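# Spread the towel flat beside the basket, then release

## Task

Lay the towel out flat on the table as a single layer, with every part of it at least a finger's width in from the table's edge, at least two fingers' width from the basket's rim, and more than a hand's width from either arm's column. The basket must end upright with its entire base on the table, no more than three fingers' width from its starting spot and turned roughly the same way as before. Finally open the grippers and pull the arms away; anything that stays in place only because the robot holds it does not count.

## Robot and tools

Robot: two six-joint arms with parallel grippers, left_arm and right_arm. Root links in the scene frame: left_arm at (+0.032, +0.300, 0) m with quat_wxyz (+0.998, 0, 0, -0.061); right_arm at (+0.038, -0.297, 0) m with quat_wxyz (+0.995, 0, 0, -0.097). Both are turned slightly about z.

Scene frame: origin on the table top midway between the arms, +x reaches out over the table, +z is up, and left_arm sits on the +y side. The arm names do not refer to sides of any image. Printed hand positions are approximate, worse when the arm is stretched far.

Gripper: fingers point along the gripper's +z and close along its y. end_effector_position is the point between the pads, roughly 1 cm short of the fingertips. A wrist camera mount rides on each gripper and can collide with things.

Row layout (used by both execute_actions and move): one flat list of 14 numbers, each in [-1, 1], always for both arms: left_arm's 7 first, then right_arm's 7. Each arm's 7 are, in this order: elbow, wrist yaw, shoulder, wrist pitch, waist, wrist roll, then gripper opening. The first six are joint offsets (not absolute angles) scaled so 1.0 equals 1.238 rad elbow, 2.022 wrist yaw, 1.258 shoulder, 2.073 wrist pitch, 1.202 waist, 2.022 wrist roll. The seventh is an absolute opening: +1 fully open, -1 shut. The shoulder's sign is flipped relative to the URDF, both in what you send and in every reading. Joint ranges in URDF signs: waist -2.618 to 3.054, shoulder 0.000 to 3.142 (so -3.142 to 0 in your numbers), elbow 0.000 to 3.142, wrist pitch -1.571 to 1.571, wrist yaw -1.571 to 1.571, wrist roll -2.094 to 2.094. True ends may differ by up to 0.036 rad.

execute_actions(actions): a list of actions; each action is a table of up to 15 rows, every row lasting one 1/30 s control step; if fewer than 15 rows are given, the last one repeats to fill the action. The offsets in every row of an action count from the joint angles at the start of that action, not from the previous row; for the first action of a call, from the angles last reported. An action asking any joint more than 0.036 rad beyond its range is rejected for both arms; if the first action fails this, or any action is malformed, the whole call does nothing. Targets past a real end are clipped there, and the result may note "joint sent to its limit" (its absence proves nothing). An empty list just returns the current state and images.

move(target, speed, blocking): target is one 14-number row as above; its offsets count from the "Joint positions" in the latest result that printed them. The finger values are applied immediately. All joints travel in sync, so hands sweep along curves, and nothing avoids obstacles or the other arm. speed is the peak rate in rad/s of whichever joint travels farthest, 0.01 to 2, default 0.5; paths take 0.5 to 10 s and are cut off at 10 s. Faster contact hits harder, and aiming beyond a contact presses harder. The "move:" line gives the ending (done, off_target, moving, held, fault), limits=held or limits=none, and each arm's joint farthest from target. With blocking=false you get a result after 0.5 s; call wait or stop before sending anything else.

wait(seconds): 0 to 10; the arms keep their last command and a running move continues. stop(): brakes a running move; it needs some room, and the fingers keep moving. zoom_image(camera, region): region [x0, y0, x1, y1] in pixels of that camera's last image, at most 504 by 504. Cameras: cam_head_left, cam_head_right, cam_high, cam_low, cam_left_wrist, cam_right_wrist, all 504x504. read_manual(section) gives only licence text. finished_scene(scene) ends the current scene irreversibly; do it only once the towel and basket are settled and the grippers are open and away.

Results: a state line with each gripper's position (m) and quat_wxyz; Joint positions and Joint velocities per arm in the row order (rad, rad/s) plus finger gap in m (0.094 fully open); Joint targets (where joints are currently driven); grip_measured on the command scale; joint torques (offset and noisy); step readings after actions, with HELD marking restrained steps. "joint command not followed" means a clearance check altered targets. MOTOR HOT warns from 75 °C; OVER-TEMPERATURE FAULT stops the arm at 90 °C, and at 100 °C it drops.

Motion limits: each step, targets stay within a lead of the measured angle (0.202 waist, 0.258 shoulder, 0.238 elbow, 0.573 wrist pitch, 0.522 wrist yaw and roll, in rad), and targets that would shift the hand over 70 mm are scaled back, so big jumps take several actions and unfinished motion must be re-sent. Friction can leave a joint up to 0.031 rad short; tinier commands may not move it.

Gripping: to hold, command about 0.03 below grip_measured; less squeezes lighter. Pads give roughly 50 to 62 N, much less on anything under 2 mm thick, so cloth slips easily. Readings may be off by about 1 mm. Held items can get brief tugs.

Avoid: arms touching or pushing each other, knocking the towel or basket off the table, tipping or shoving the basket, dropping things, fast impacts and hard pressing into the table, and holding loads long enough to overheat.

Each tool is called after "Request:" by a JSON object that holds its "method" and its "body".

## Session

Request:
{"method": "execute_actions", "body": {"actions": []}}

Scene clock: 0.00 s.
left_arm: end_effector_position=(+0.5116, +0.1726, +0.3154) grip_measured=+1.000 end_effector_quat_wxyz=(+0.573, -0.088, +0.814, +0.026) | right_arm: end_effector_position=(+0.3528, -0.1094, +0.1586) grip_measured=+1.000 end_effector_quat_wxyz=(+0.379, +0.392, +0.836, +0.070)
Joint names: [elbow, wrist yaw, shoulder, wrist pitch, waist, wrist roll]
Joint positions: left_arm=[ 1.498 -0.556 -1.631 -0.282 -0.32  -0.291  0.094] | right_arm=[ 1.177  0.683 -1.539 -0.773  1.031  1.557  0.094]
Joint velocities: left_arm=[-0.007  0.007 -0.002  0.022 -0.007  0.051  0.   ] | right_arm=[-0.007  0.007 -0.012 -0.022 -0.007 -0.022  0.   ]
Joint torques (N m, as the arm reports them, + toward a larger Joint positions number): no reading
Motor temperatures (°C, as the motors report them): left_arm=[31 29 30 30 30 29] | right_arm=[33 31 31 32 31 33]
Joint targets: left_arm=[1.498 -0.556 -1.631 -0.282 -0.320 -0.291] | right_arm=[1.177 0.683 -1.539 -0.773 1.031 1.557]

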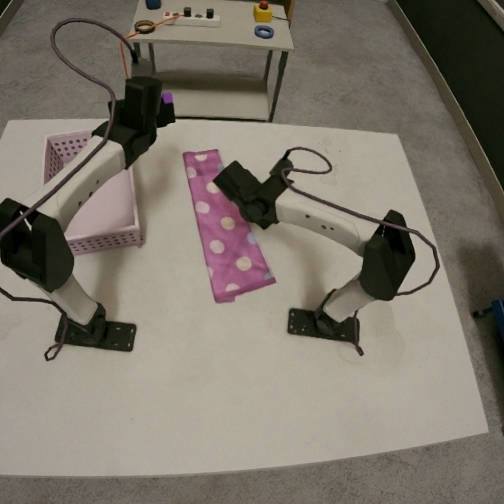

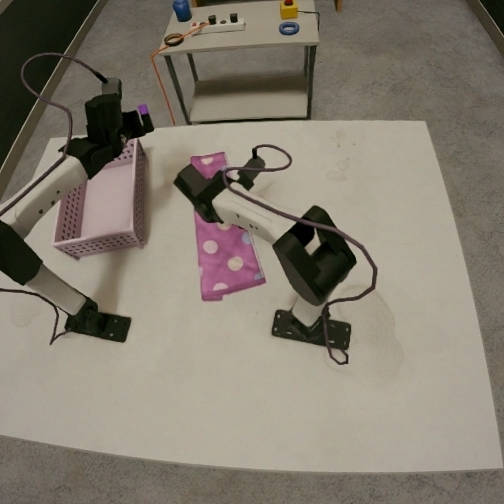

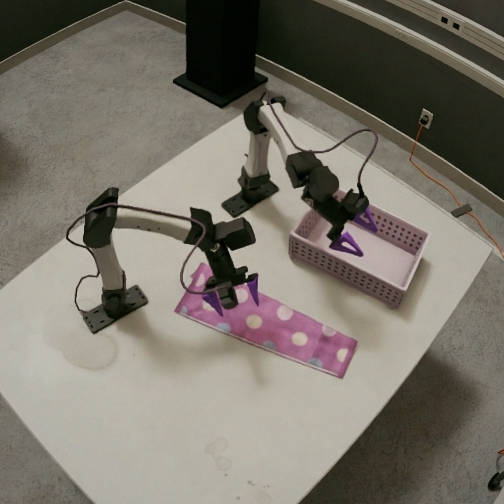

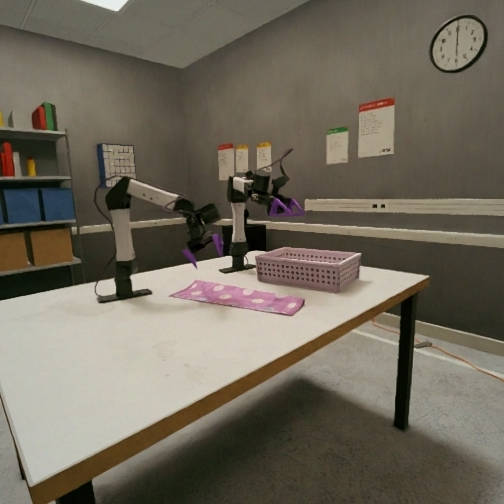

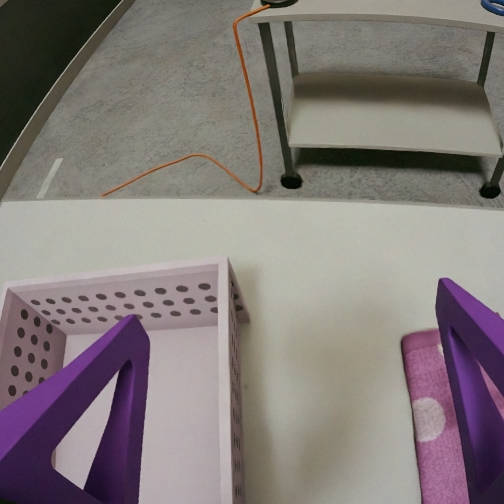

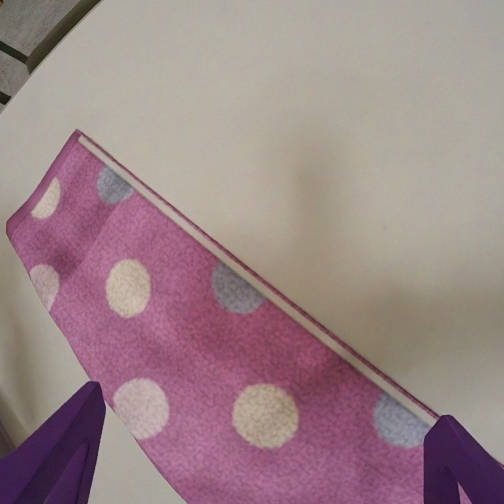

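Request:
{"method": "move", "body": {"target": [-0.3,0.275,0.5,-0.35,0.2,0.144,1, -0.04,-0.338,0.43,-0.12,-0.8,-0.77,1], "speed": 1}}

Request:
{"method": "zoom_image", "body": {"camera": "cam_head_left", "region": [130,130,330,330]}}

Request:
{"method": "zoom_image", "body": {"camera": "cam_high", "region": [160,220,380,400]}}

Request:
{"method": "zoom_image", "body": {"camera": "cam_low", "region": [150,260,330,330]}}

Scene clock: 17.27 s.
left_arm: end_effector_position=(+0.3017, +0.2426, +0.2450) grip_measured=+1.000 end_effector_quat_wxyz=(+0.348, +0.096, +0.932, -0.034) | right_arm: end_effector_position=(+0.3100, -0.3284, +0.2416) grip_measured=+1.000 end_effector_quat_wxyz=(+0.342, +0.057, +0.938, -0.021)
Joint names: [elbow, wrist yaw, shoulder, wrist pitch, waist, wrist roll]
Joint positions: left_arm=[ 1.152 -0.009 -1.014 -0.994 -0.092 -0.006  0.094] | right_arm=[ 1.149  0.007 -1.015 -1.006  0.081  0.007  0.094]
Joint velocities: left_arm=[-0.002  0.022  0.012 -0.051 -0.002 -0.095  0.   ] | right_arm=[-0.007 -0.051  0.002 -0.007  0.002  0.007  0.   ]
Joint torques (N m, as the arm reports them, + toward a larger Joint positions number): left_arm=[6.88 0.07 3.22 2.01 0.14 0.08] | right_arm=[ 5.88 -0.08  2.3   1.56 -0.78 -0.05]
Motor temperatures (°C, as the motors report them): left_arm=[34 29 34 34 30 29] | right_arm=[35 32 33 33 31 33]
Joint targets: left_arm=[1.127 0.000 -1.002 -1.007 -0.080 0.000] | right_arm=[1.128 -0.001 -0.998 -1.022 0.070 0.000]
move: off_target (left_arm, right_arm); limits=none; left_arm: farthest joint: the elbow, 0.025 radians from its target (0.372 radians at the start); right_arm: farthest joint: the elbow, 0.021 radians from its target (0.050 radians at the start)

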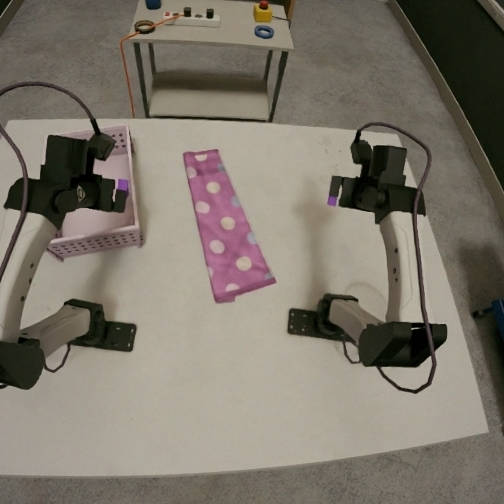

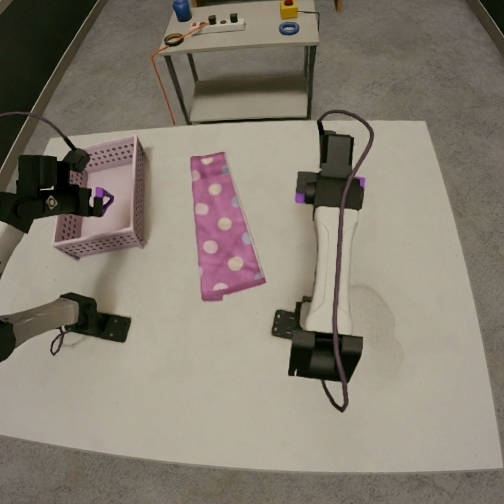

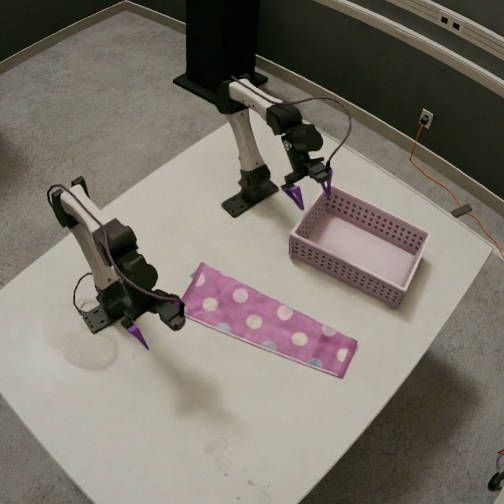

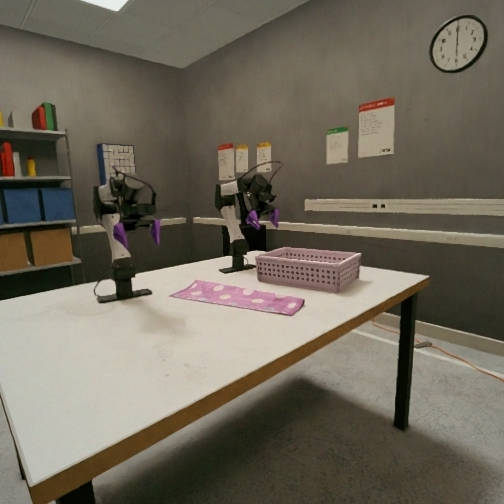

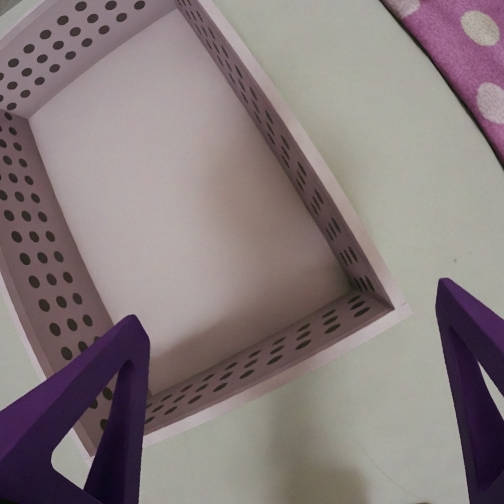

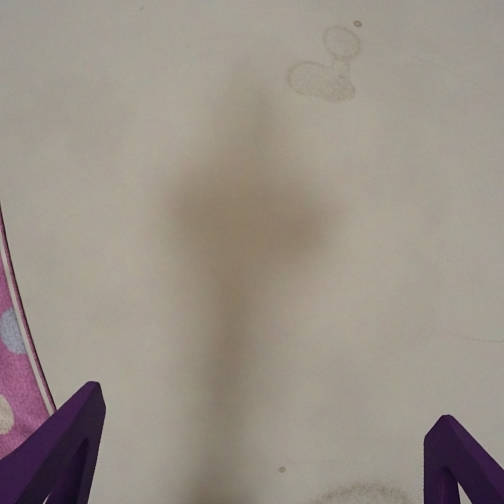

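Region (130, 130, 330, 330) of cam_head_left's 504x504 image, scaled by 2.520, with more detail than that image has.

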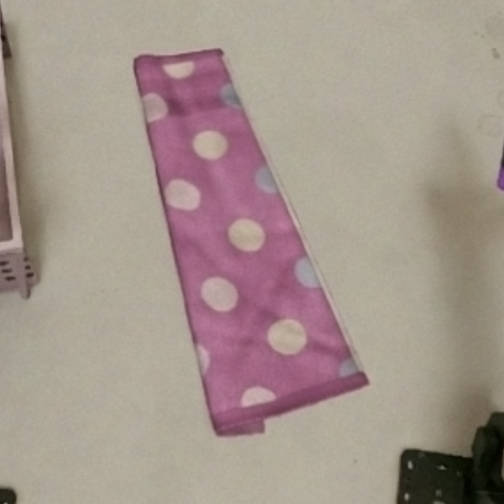

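Region (160, 220, 380, 400) of cam_high's 504x504 image, scaled by 2.291, with more detail than that image has; it fills the top 412 rows of this view, and the rest is white.

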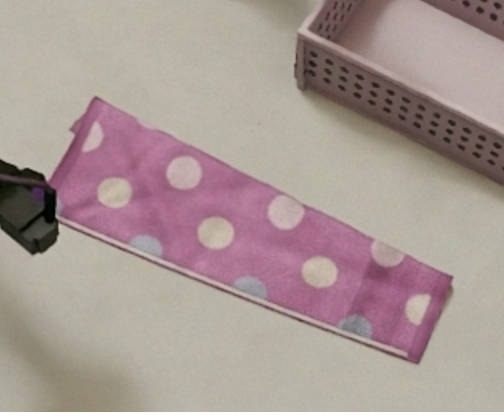

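Region (150, 260, 330, 330) of cam_low's 504x504 image, scaled by 2.800, with more detail than that image has.

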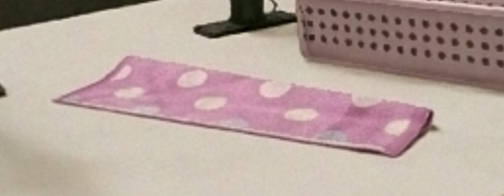

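Request:
{"method": "move", "body": {"target": [0.645,0,-1.0,0.26,-0.287,0,1, -0.23,0,-0.093,-0.142,0.848,0.30,1], "speed": 0.8}}

Scene clock: 45.70 s.
left_arm: end_effector_position=(+0.5529, -0.0223, +0.1167) grip_measured=+1.000 end_effector_quat_wxyz=(+0.364, +0.250, +0.891, -0.101) | right_arm: end_effector_position=(+0.1450, -0.1654, +0.1066) grip_measured=+1.000 end_effector_quat_wxyz=(+0.023, -0.144, +0.989, +0.016)
Joint names: [elbow, wrist yaw, shoulder, wrist pitch, waist, wrist roll]
Joint positions: left_arm=[ 1.934 -0.009 -2.268 -0.462 -0.434 -0.006  0.094] | right_arm=[ 0.88   0.008 -1.113 -1.283  1.089  0.606  0.094]
Joint velocities: left_arm=[-0.002 -0.022  0.002 -0.007 -0.002  0.007  0.   ] | right_arm=[-0.007 -0.051  0.002 -0.037 -0.012 -0.037  0.   ]
Joint torques (N m, as the arm reports them, + toward a larger Joint positions number): left_arm=[10.66 -0.02 14.33  2.3  -0.87  0.01] | right_arm=[5.61 0.06 0.23 0.27 0.81 0.07]
Motor temperatures (°C, as the motors report them): left_arm=[36 29 34 35 31 29] | right_arm=[36 31 32 36 31 33]
Joint targets: left_arm=[1.950 -0.009 -2.272 -0.455 -0.437 -0.006] | right_arm=[0.864 0.007 -1.132 -1.300 1.100 0.613]
move: done; limits=none; left_arm: farthest joint: the elbow, 0.016 radians from its target (0.799 radians at the start); right_arm: farthest joint: the shoulder, 0.019 radians from its target (0.117 radians at the start)

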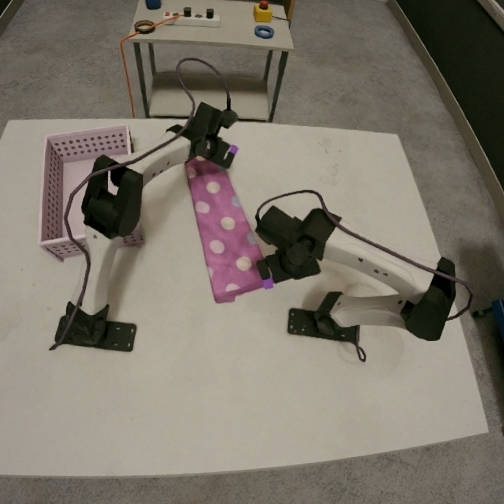

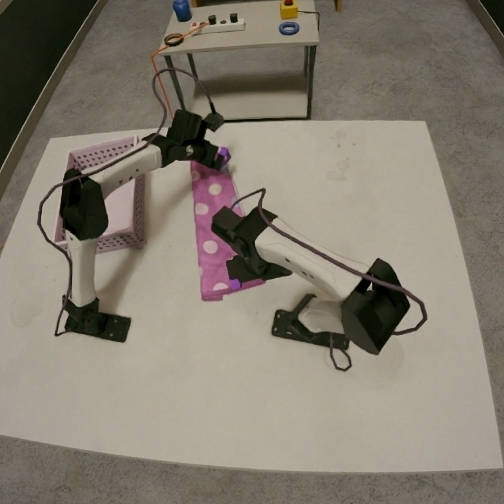

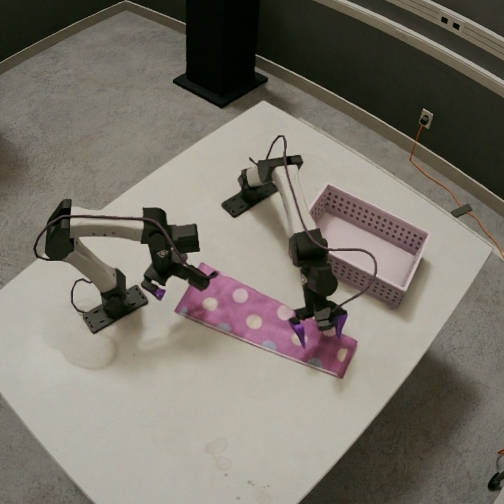

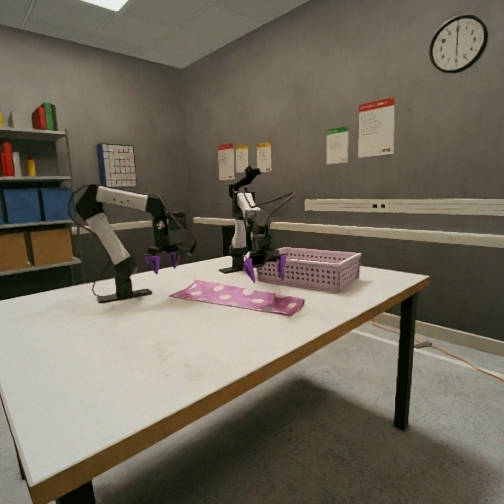

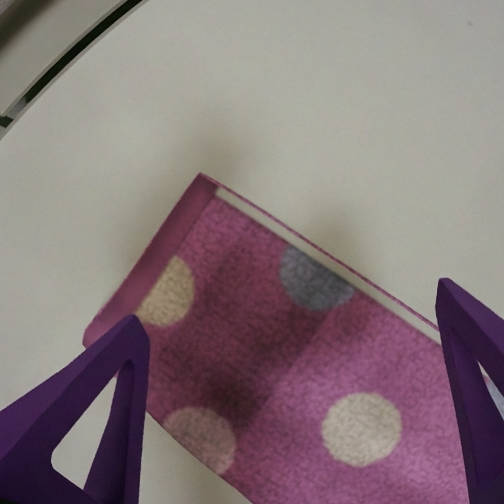

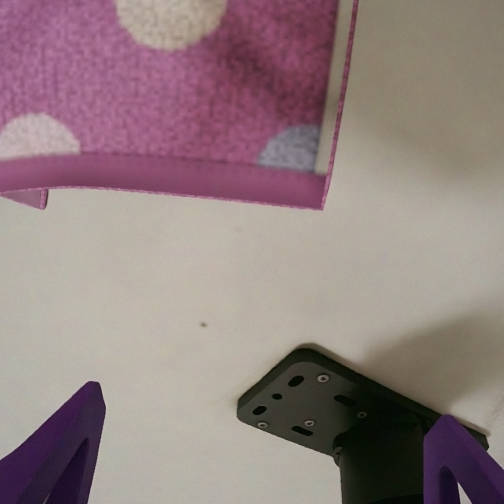

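Request:
{"method": "move", "body": {"target": [0.19,0,-0.281,0.109,0.043,0,0, -0.09,0,-0.25,0.171,-0.165,-0.062,0]}}

Scene clock: 53.23 s.
left_arm: end_effector_position=(+0.6256, -0.0326, +0.0329) grip_measured=+0.002 end_effector_quat_wxyz=(+0.407, +0.226, +0.879, -0.104) | right_arm: end_effector_position=(+0.1990, -0.1606, +0.0325) grip_measured=+0.002 end_effector_quat_wxyz=(-0.000, -0.110, +0.994, -0.005)
Joint names: [elbow, wrist yaw, shoulder, wrist pitch, waist, wrist roll]
Joint positions: left_arm=[ 2.146 -0.009 -2.608 -0.243 -0.39  -0.006  0.047] | right_arm=[ 0.783  0.008 -1.413 -0.947  0.902  0.487  0.047]
Joint velocities: left_arm=[ 0.007 -0.051  0.002 -0.051 -0.007 -0.022  0.001] | right_arm=[-0.002  0.022 -0.017 -0.081  0.012 -0.022  0.   ]
Joint torques (N m, as the arm reports them, + toward a larger Joint positions number): left_arm=[11.21 -0.01 15.79  2.43 -0.12  0.01] | right_arm=[ 5.18  0.05  2.46  0.54 -0.74 -0.05]
Motor temperatures (°C, as the motors report them): left_arm=[37 29 38 36 31 29] | right_arm=[37 31 32 35 31 33]
Joint targets: left_arm=[2.170 -0.009 -2.621 -0.236 -0.382 -0.006] | right_arm=[0.768 0.008 -1.427 -0.928 0.891 0.481]
move: off_target (left_arm); limits=none; left_arm: farthest joint: the elbow, 0.023 radians from its target (0.235 radians at the start); right_arm: farthest joint: the wrist pitch, 0.018 radians from its target (0.354 radians at the start)

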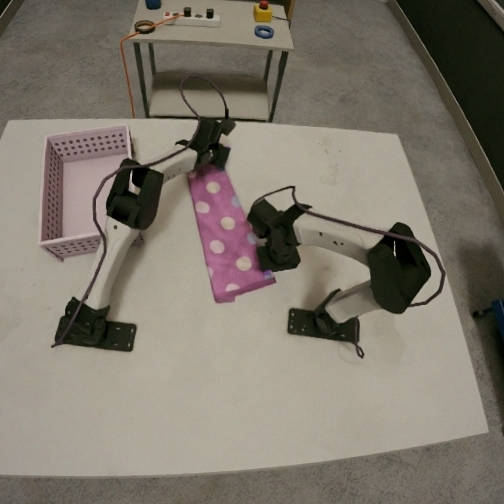

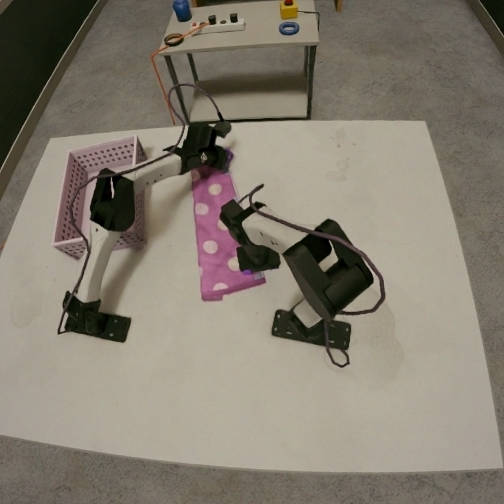

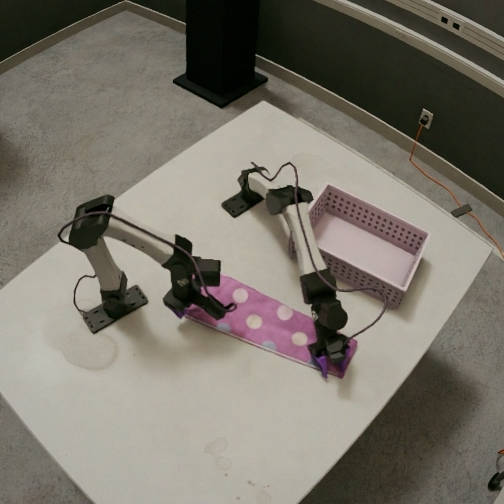

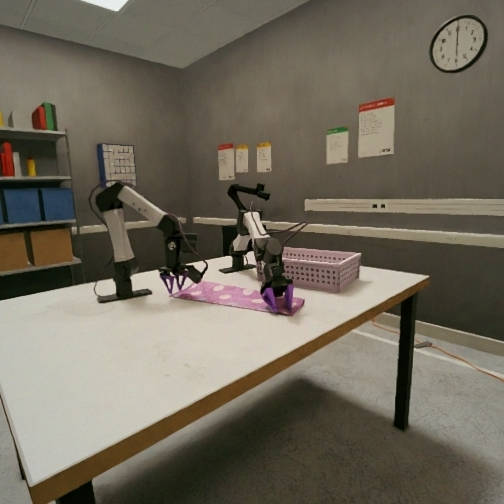

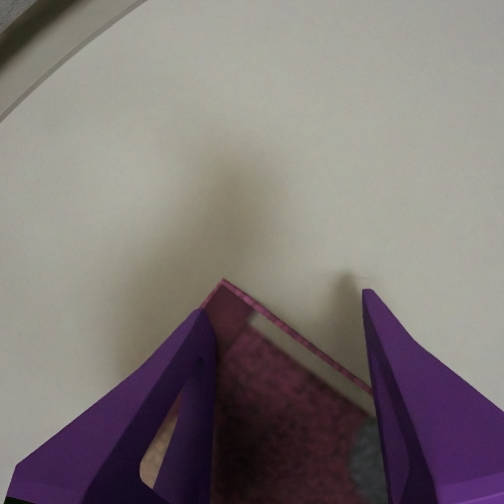

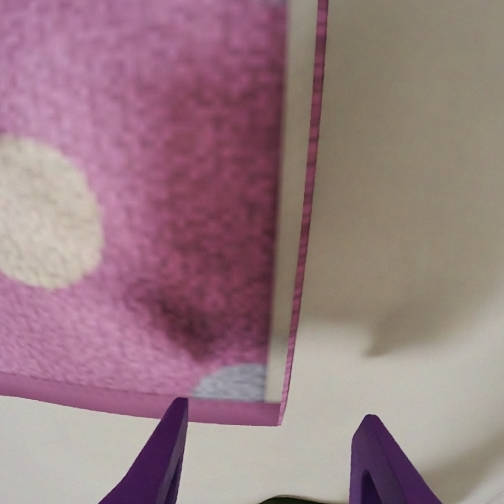

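Request:
{"method": "move", "body": {"target": [0,0,-0.03,0,0,0,0, -0.02,0,-0.105,0.065,0,0,0], "speed": 0.2}}

Scene clock: 59.30 s.
left_arm: end_effector_position=(+0.6259, -0.0328, +0.0272) grip_measured=+0.002 end_effector_quat_wxyz=(+0.405, +0.226, +0.880, -0.103) | right_arm: end_effector_position=(+0.2070, -0.1536, +0.0142) grip_measured=+0.001 end_effector_quat_wxyz=(-0.007, -0.110, +0.994, -0.009)
Joint names: [elbow, wrist yaw, shoulder, wrist pitch, waist, wrist roll]
Joint positions: left_arm=[ 2.146 -0.009 -2.619 -0.235 -0.39  -0.006  0.047] | right_arm=[ 0.783  0.007 -1.506 -0.87   0.902  0.487  0.047]
Joint velocities: left_arm=[-0.017 -0.051  0.007  0.022  0.027  0.007 -0.001] | right_arm=[-0.022  0.007 -0.002 -0.007 -0.007 -0.007 -0.001]
Joint torques (N m, as the arm reports them, + toward a larger Joint positions number): left_arm=[ 9.37 -0.01 14.73  2.28 -0.74  0.02] | right_arm=[4.17 0.06 1.32 0.96 0.03 0.  ]
Motor temperatures (°C, as the motors report them): left_arm=[38 29 42 37 31 29] | right_arm=[37 31 32 34 31 33]
Joint targets: left_arm=[2.146 -0.009 -2.646 -0.243 -0.390 -0.006] | right_arm=[0.759 0.008 -1.545 -0.812 0.902 0.488]
move: off_target (left_arm, right_arm); limits=none; left_arm: farthest joint: the shoulder, 0.027 radians from its target (0.038 radians at the start); right_arm: farthest joint: the wrist pitch, 0.057 radians from its target (0.134 radians at the start)

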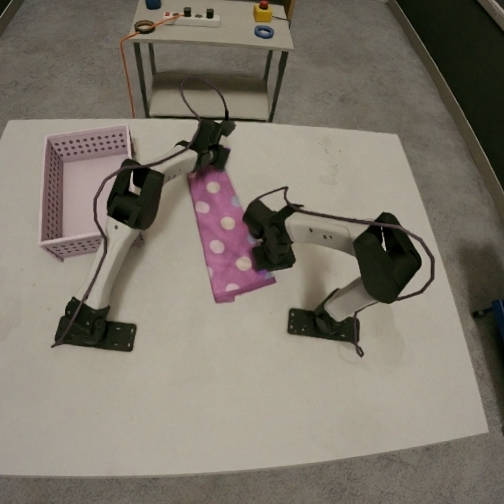

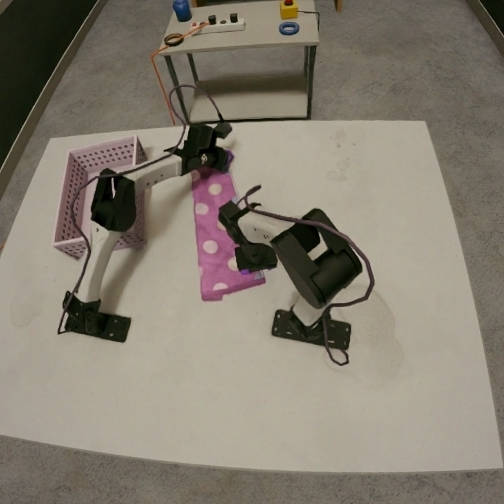

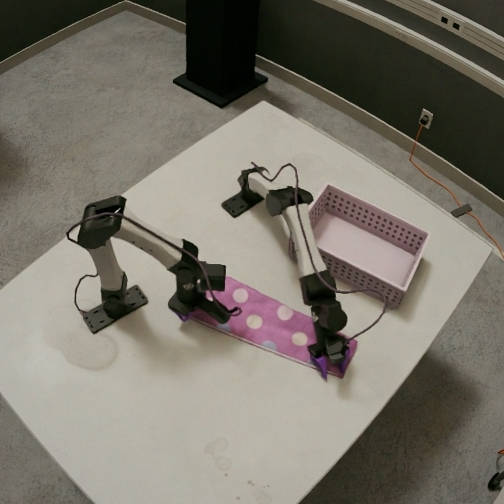

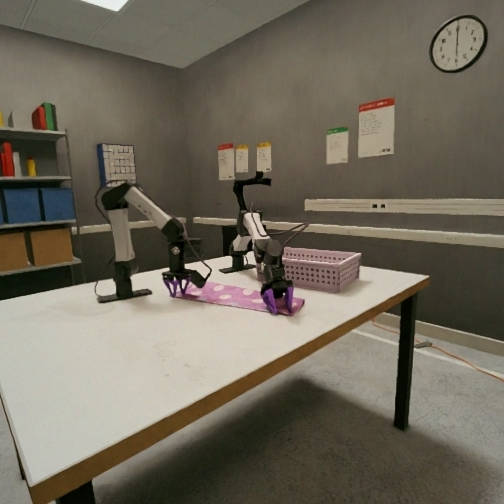

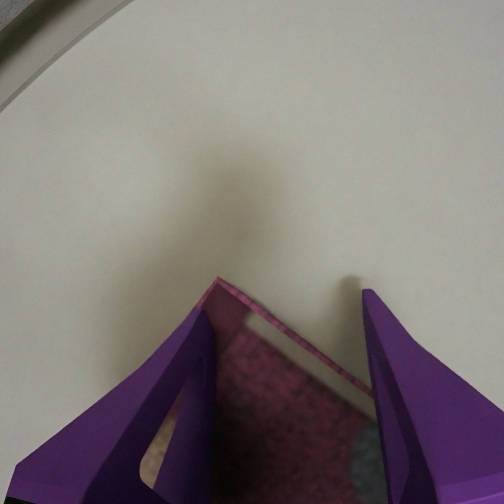

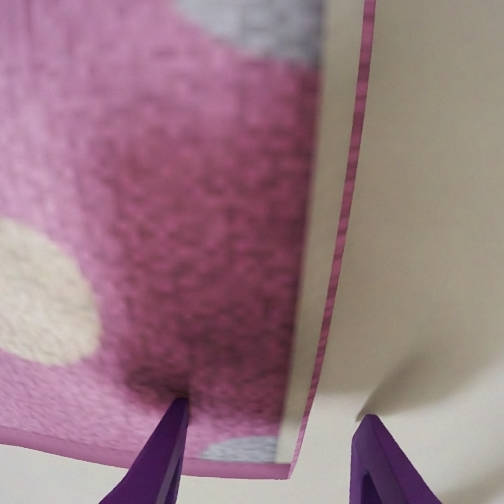

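Both touching. Close while pressing, then lift a little.

Request:
{"method": "move", "body": {"target": [0,0,-0.035,-0.01,0,0,-1, -0.02,0,-0.03,0.01,0,0,-1], "speed": 0.2}}

Request:
{"method": "move", "body": {"target": [0,0,0.07,0,0,0,-1, 0.1,0,0.05,-0.08,0,0,-1], "speed": 0.2}}

Scene clock: 65.17 s.
left_arm: end_effector_position=(+0.6279, -0.0339, +0.0308) grip_measured=-0.982 end_effector_quat_wxyz=(+0.412, +0.225, +0.877, -0.105) | right_arm: end_effector_position=(+0.2065, -0.1520, +0.0142) grip_measured=-0.987 end_effector_quat_wxyz=(-0.008, -0.110, +0.994, -0.004)
Joint names: [elbow, wrist yaw, shoulder, wrist pitch, waist, wrist roll]
Joint positions: left_arm=[ 2.146 -0.009 -2.617 -0.221 -0.39  -0.006  0.001] | right_arm=[ 0.783 -0.002 -1.506 -0.867  0.902  0.487  0.001]
Joint velocities: left_arm=[-0.012  0.007 -0.012  0.007 -0.017  0.037  0.   ] | right_arm=[-0.007  0.007 -0.012 -0.022  0.012 -0.022  0.001]
Joint torques (N m, as the arm reports them, + toward a larger Joint positions number): left_arm=[ 9.39 -0.02 13.3   2.   -0.72  0.01] | right_arm=[4.18 0.14 1.48 0.51 0.   0.  ]
Motor temperatures (°C, as the motors report them): left_arm=[38 29 45 37 31 29] | right_arm=[36 31 32 34 31 33]
Joint targets: left_arm=[2.146 -0.009 -2.663 -0.256 -0.390 -0.006] | right_arm=[0.759 0.007 -1.543 -0.849 0.902 0.487]
move: off_target (left_arm, right_arm); limits=none; left_arm: farthest joint: the shoulder, 0.046 radians from its target (0.044 radians at the start); right_arm: farthest joint: the shoulder, 0.038 radians from its target (0.038 radians at the start)

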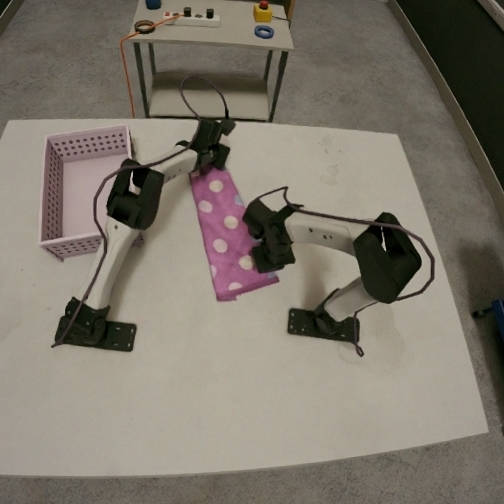

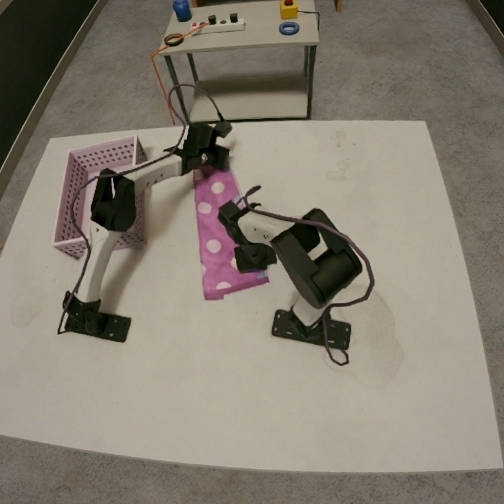

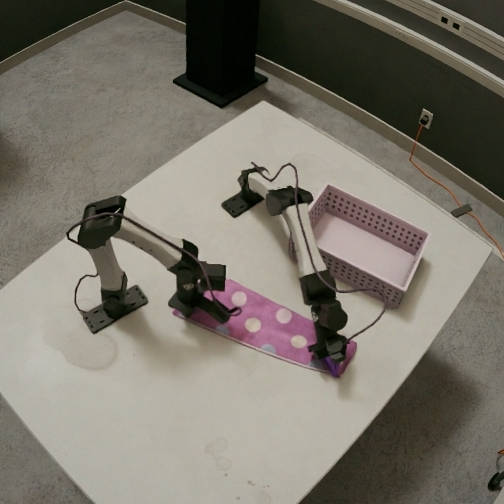

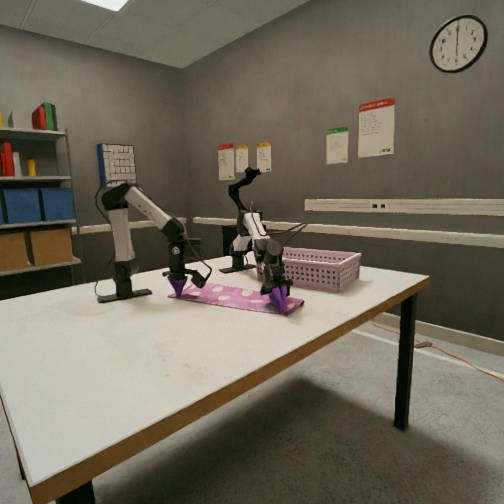

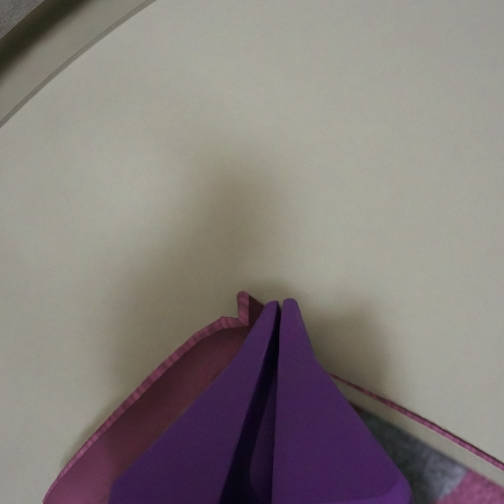

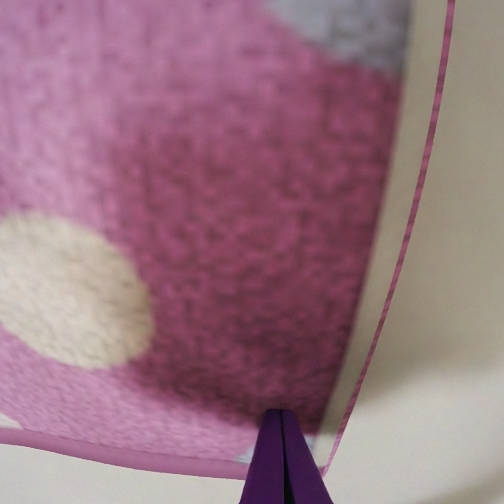

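Scene clock: 66.63 s.
left_arm: end_effector_position=(+0.6321, -0.0363, +0.0878) grip_measured=-0.982 end_effector_quat_wxyz=(+0.449, +0.220, +0.858, -0.115) | right_arm: end_effector_position=(+0.2089, -0.1499, +0.0473) grip_measured=-0.987 end_effector_quat_wxyz=(-0.008, -0.110, +0.994, -0.005)
Joint names: [elbow, wrist yaw, shoulder, wrist pitch, waist, wrist roll]
Joint positions: left_arm=[ 2.146 -0.009 -2.532 -0.22  -0.39  -0.006  0.001] | right_arm=[ 0.888 -0.002 -1.462 -1.015  0.902  0.487  0.001]
Joint velocities: left_arm=[-0.012  0.051  0.002  0.007 -0.007  0.022  0.   ] | right_arm=[ 0.007  0.007 -0.002  0.037 -0.002 -0.022 -0.001]
Joint torques (N m, as the arm reports them, + toward a larger Joint positions number): left_arm=[ 9.61 -0.01 16.8   2.47 -0.7   0.01] | right_arm=[7.88 0.05 5.17 0.11 0.02 0.  ]
Motor temperatures (°C, as the motors report them): left_arm=[39 29 46 37 31 29] | right_arm=[37 31 32 34 31 33]
Joint targets: left_arm=[2.146 -0.009 -2.529 -0.221 -0.390 -0.006] | right_arm=[0.907 -0.002 -1.443 -1.033 0.902 0.487]
move: done; limits=none; left_arm: farthest joint: the shoulder, 0.003 radians from its target (0.088 radians at the start); right_arm: farthest joint: the shoulder, 0.019 radians from its target (0.062 radians at the start)

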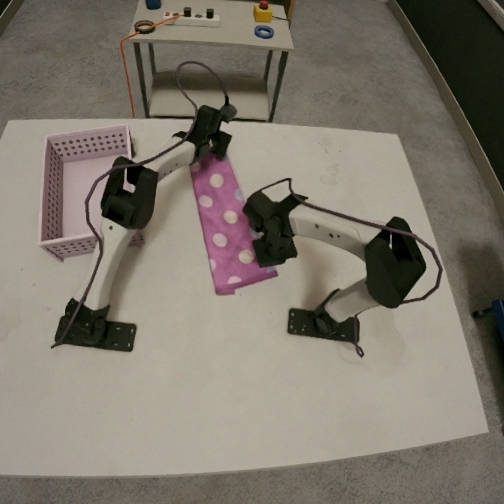

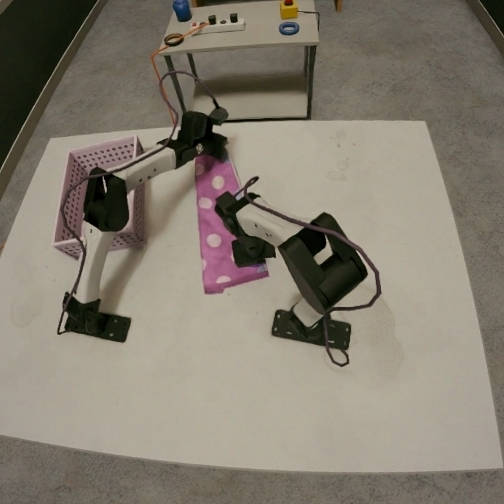

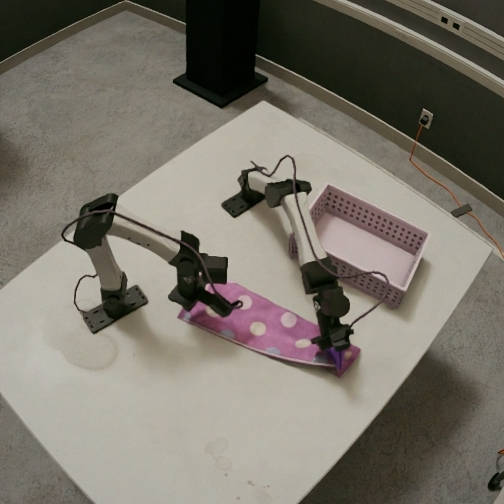

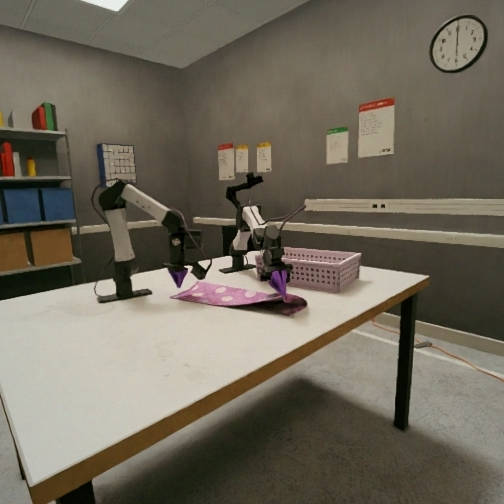

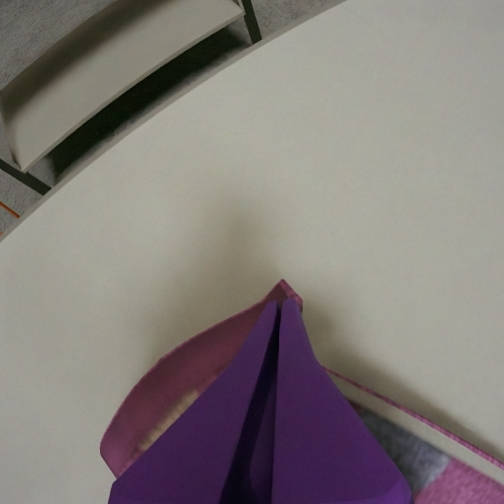

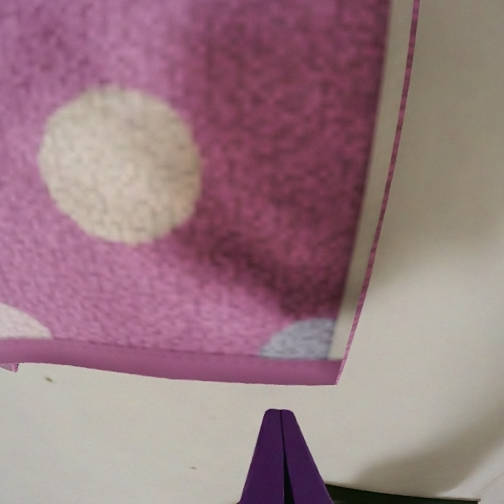

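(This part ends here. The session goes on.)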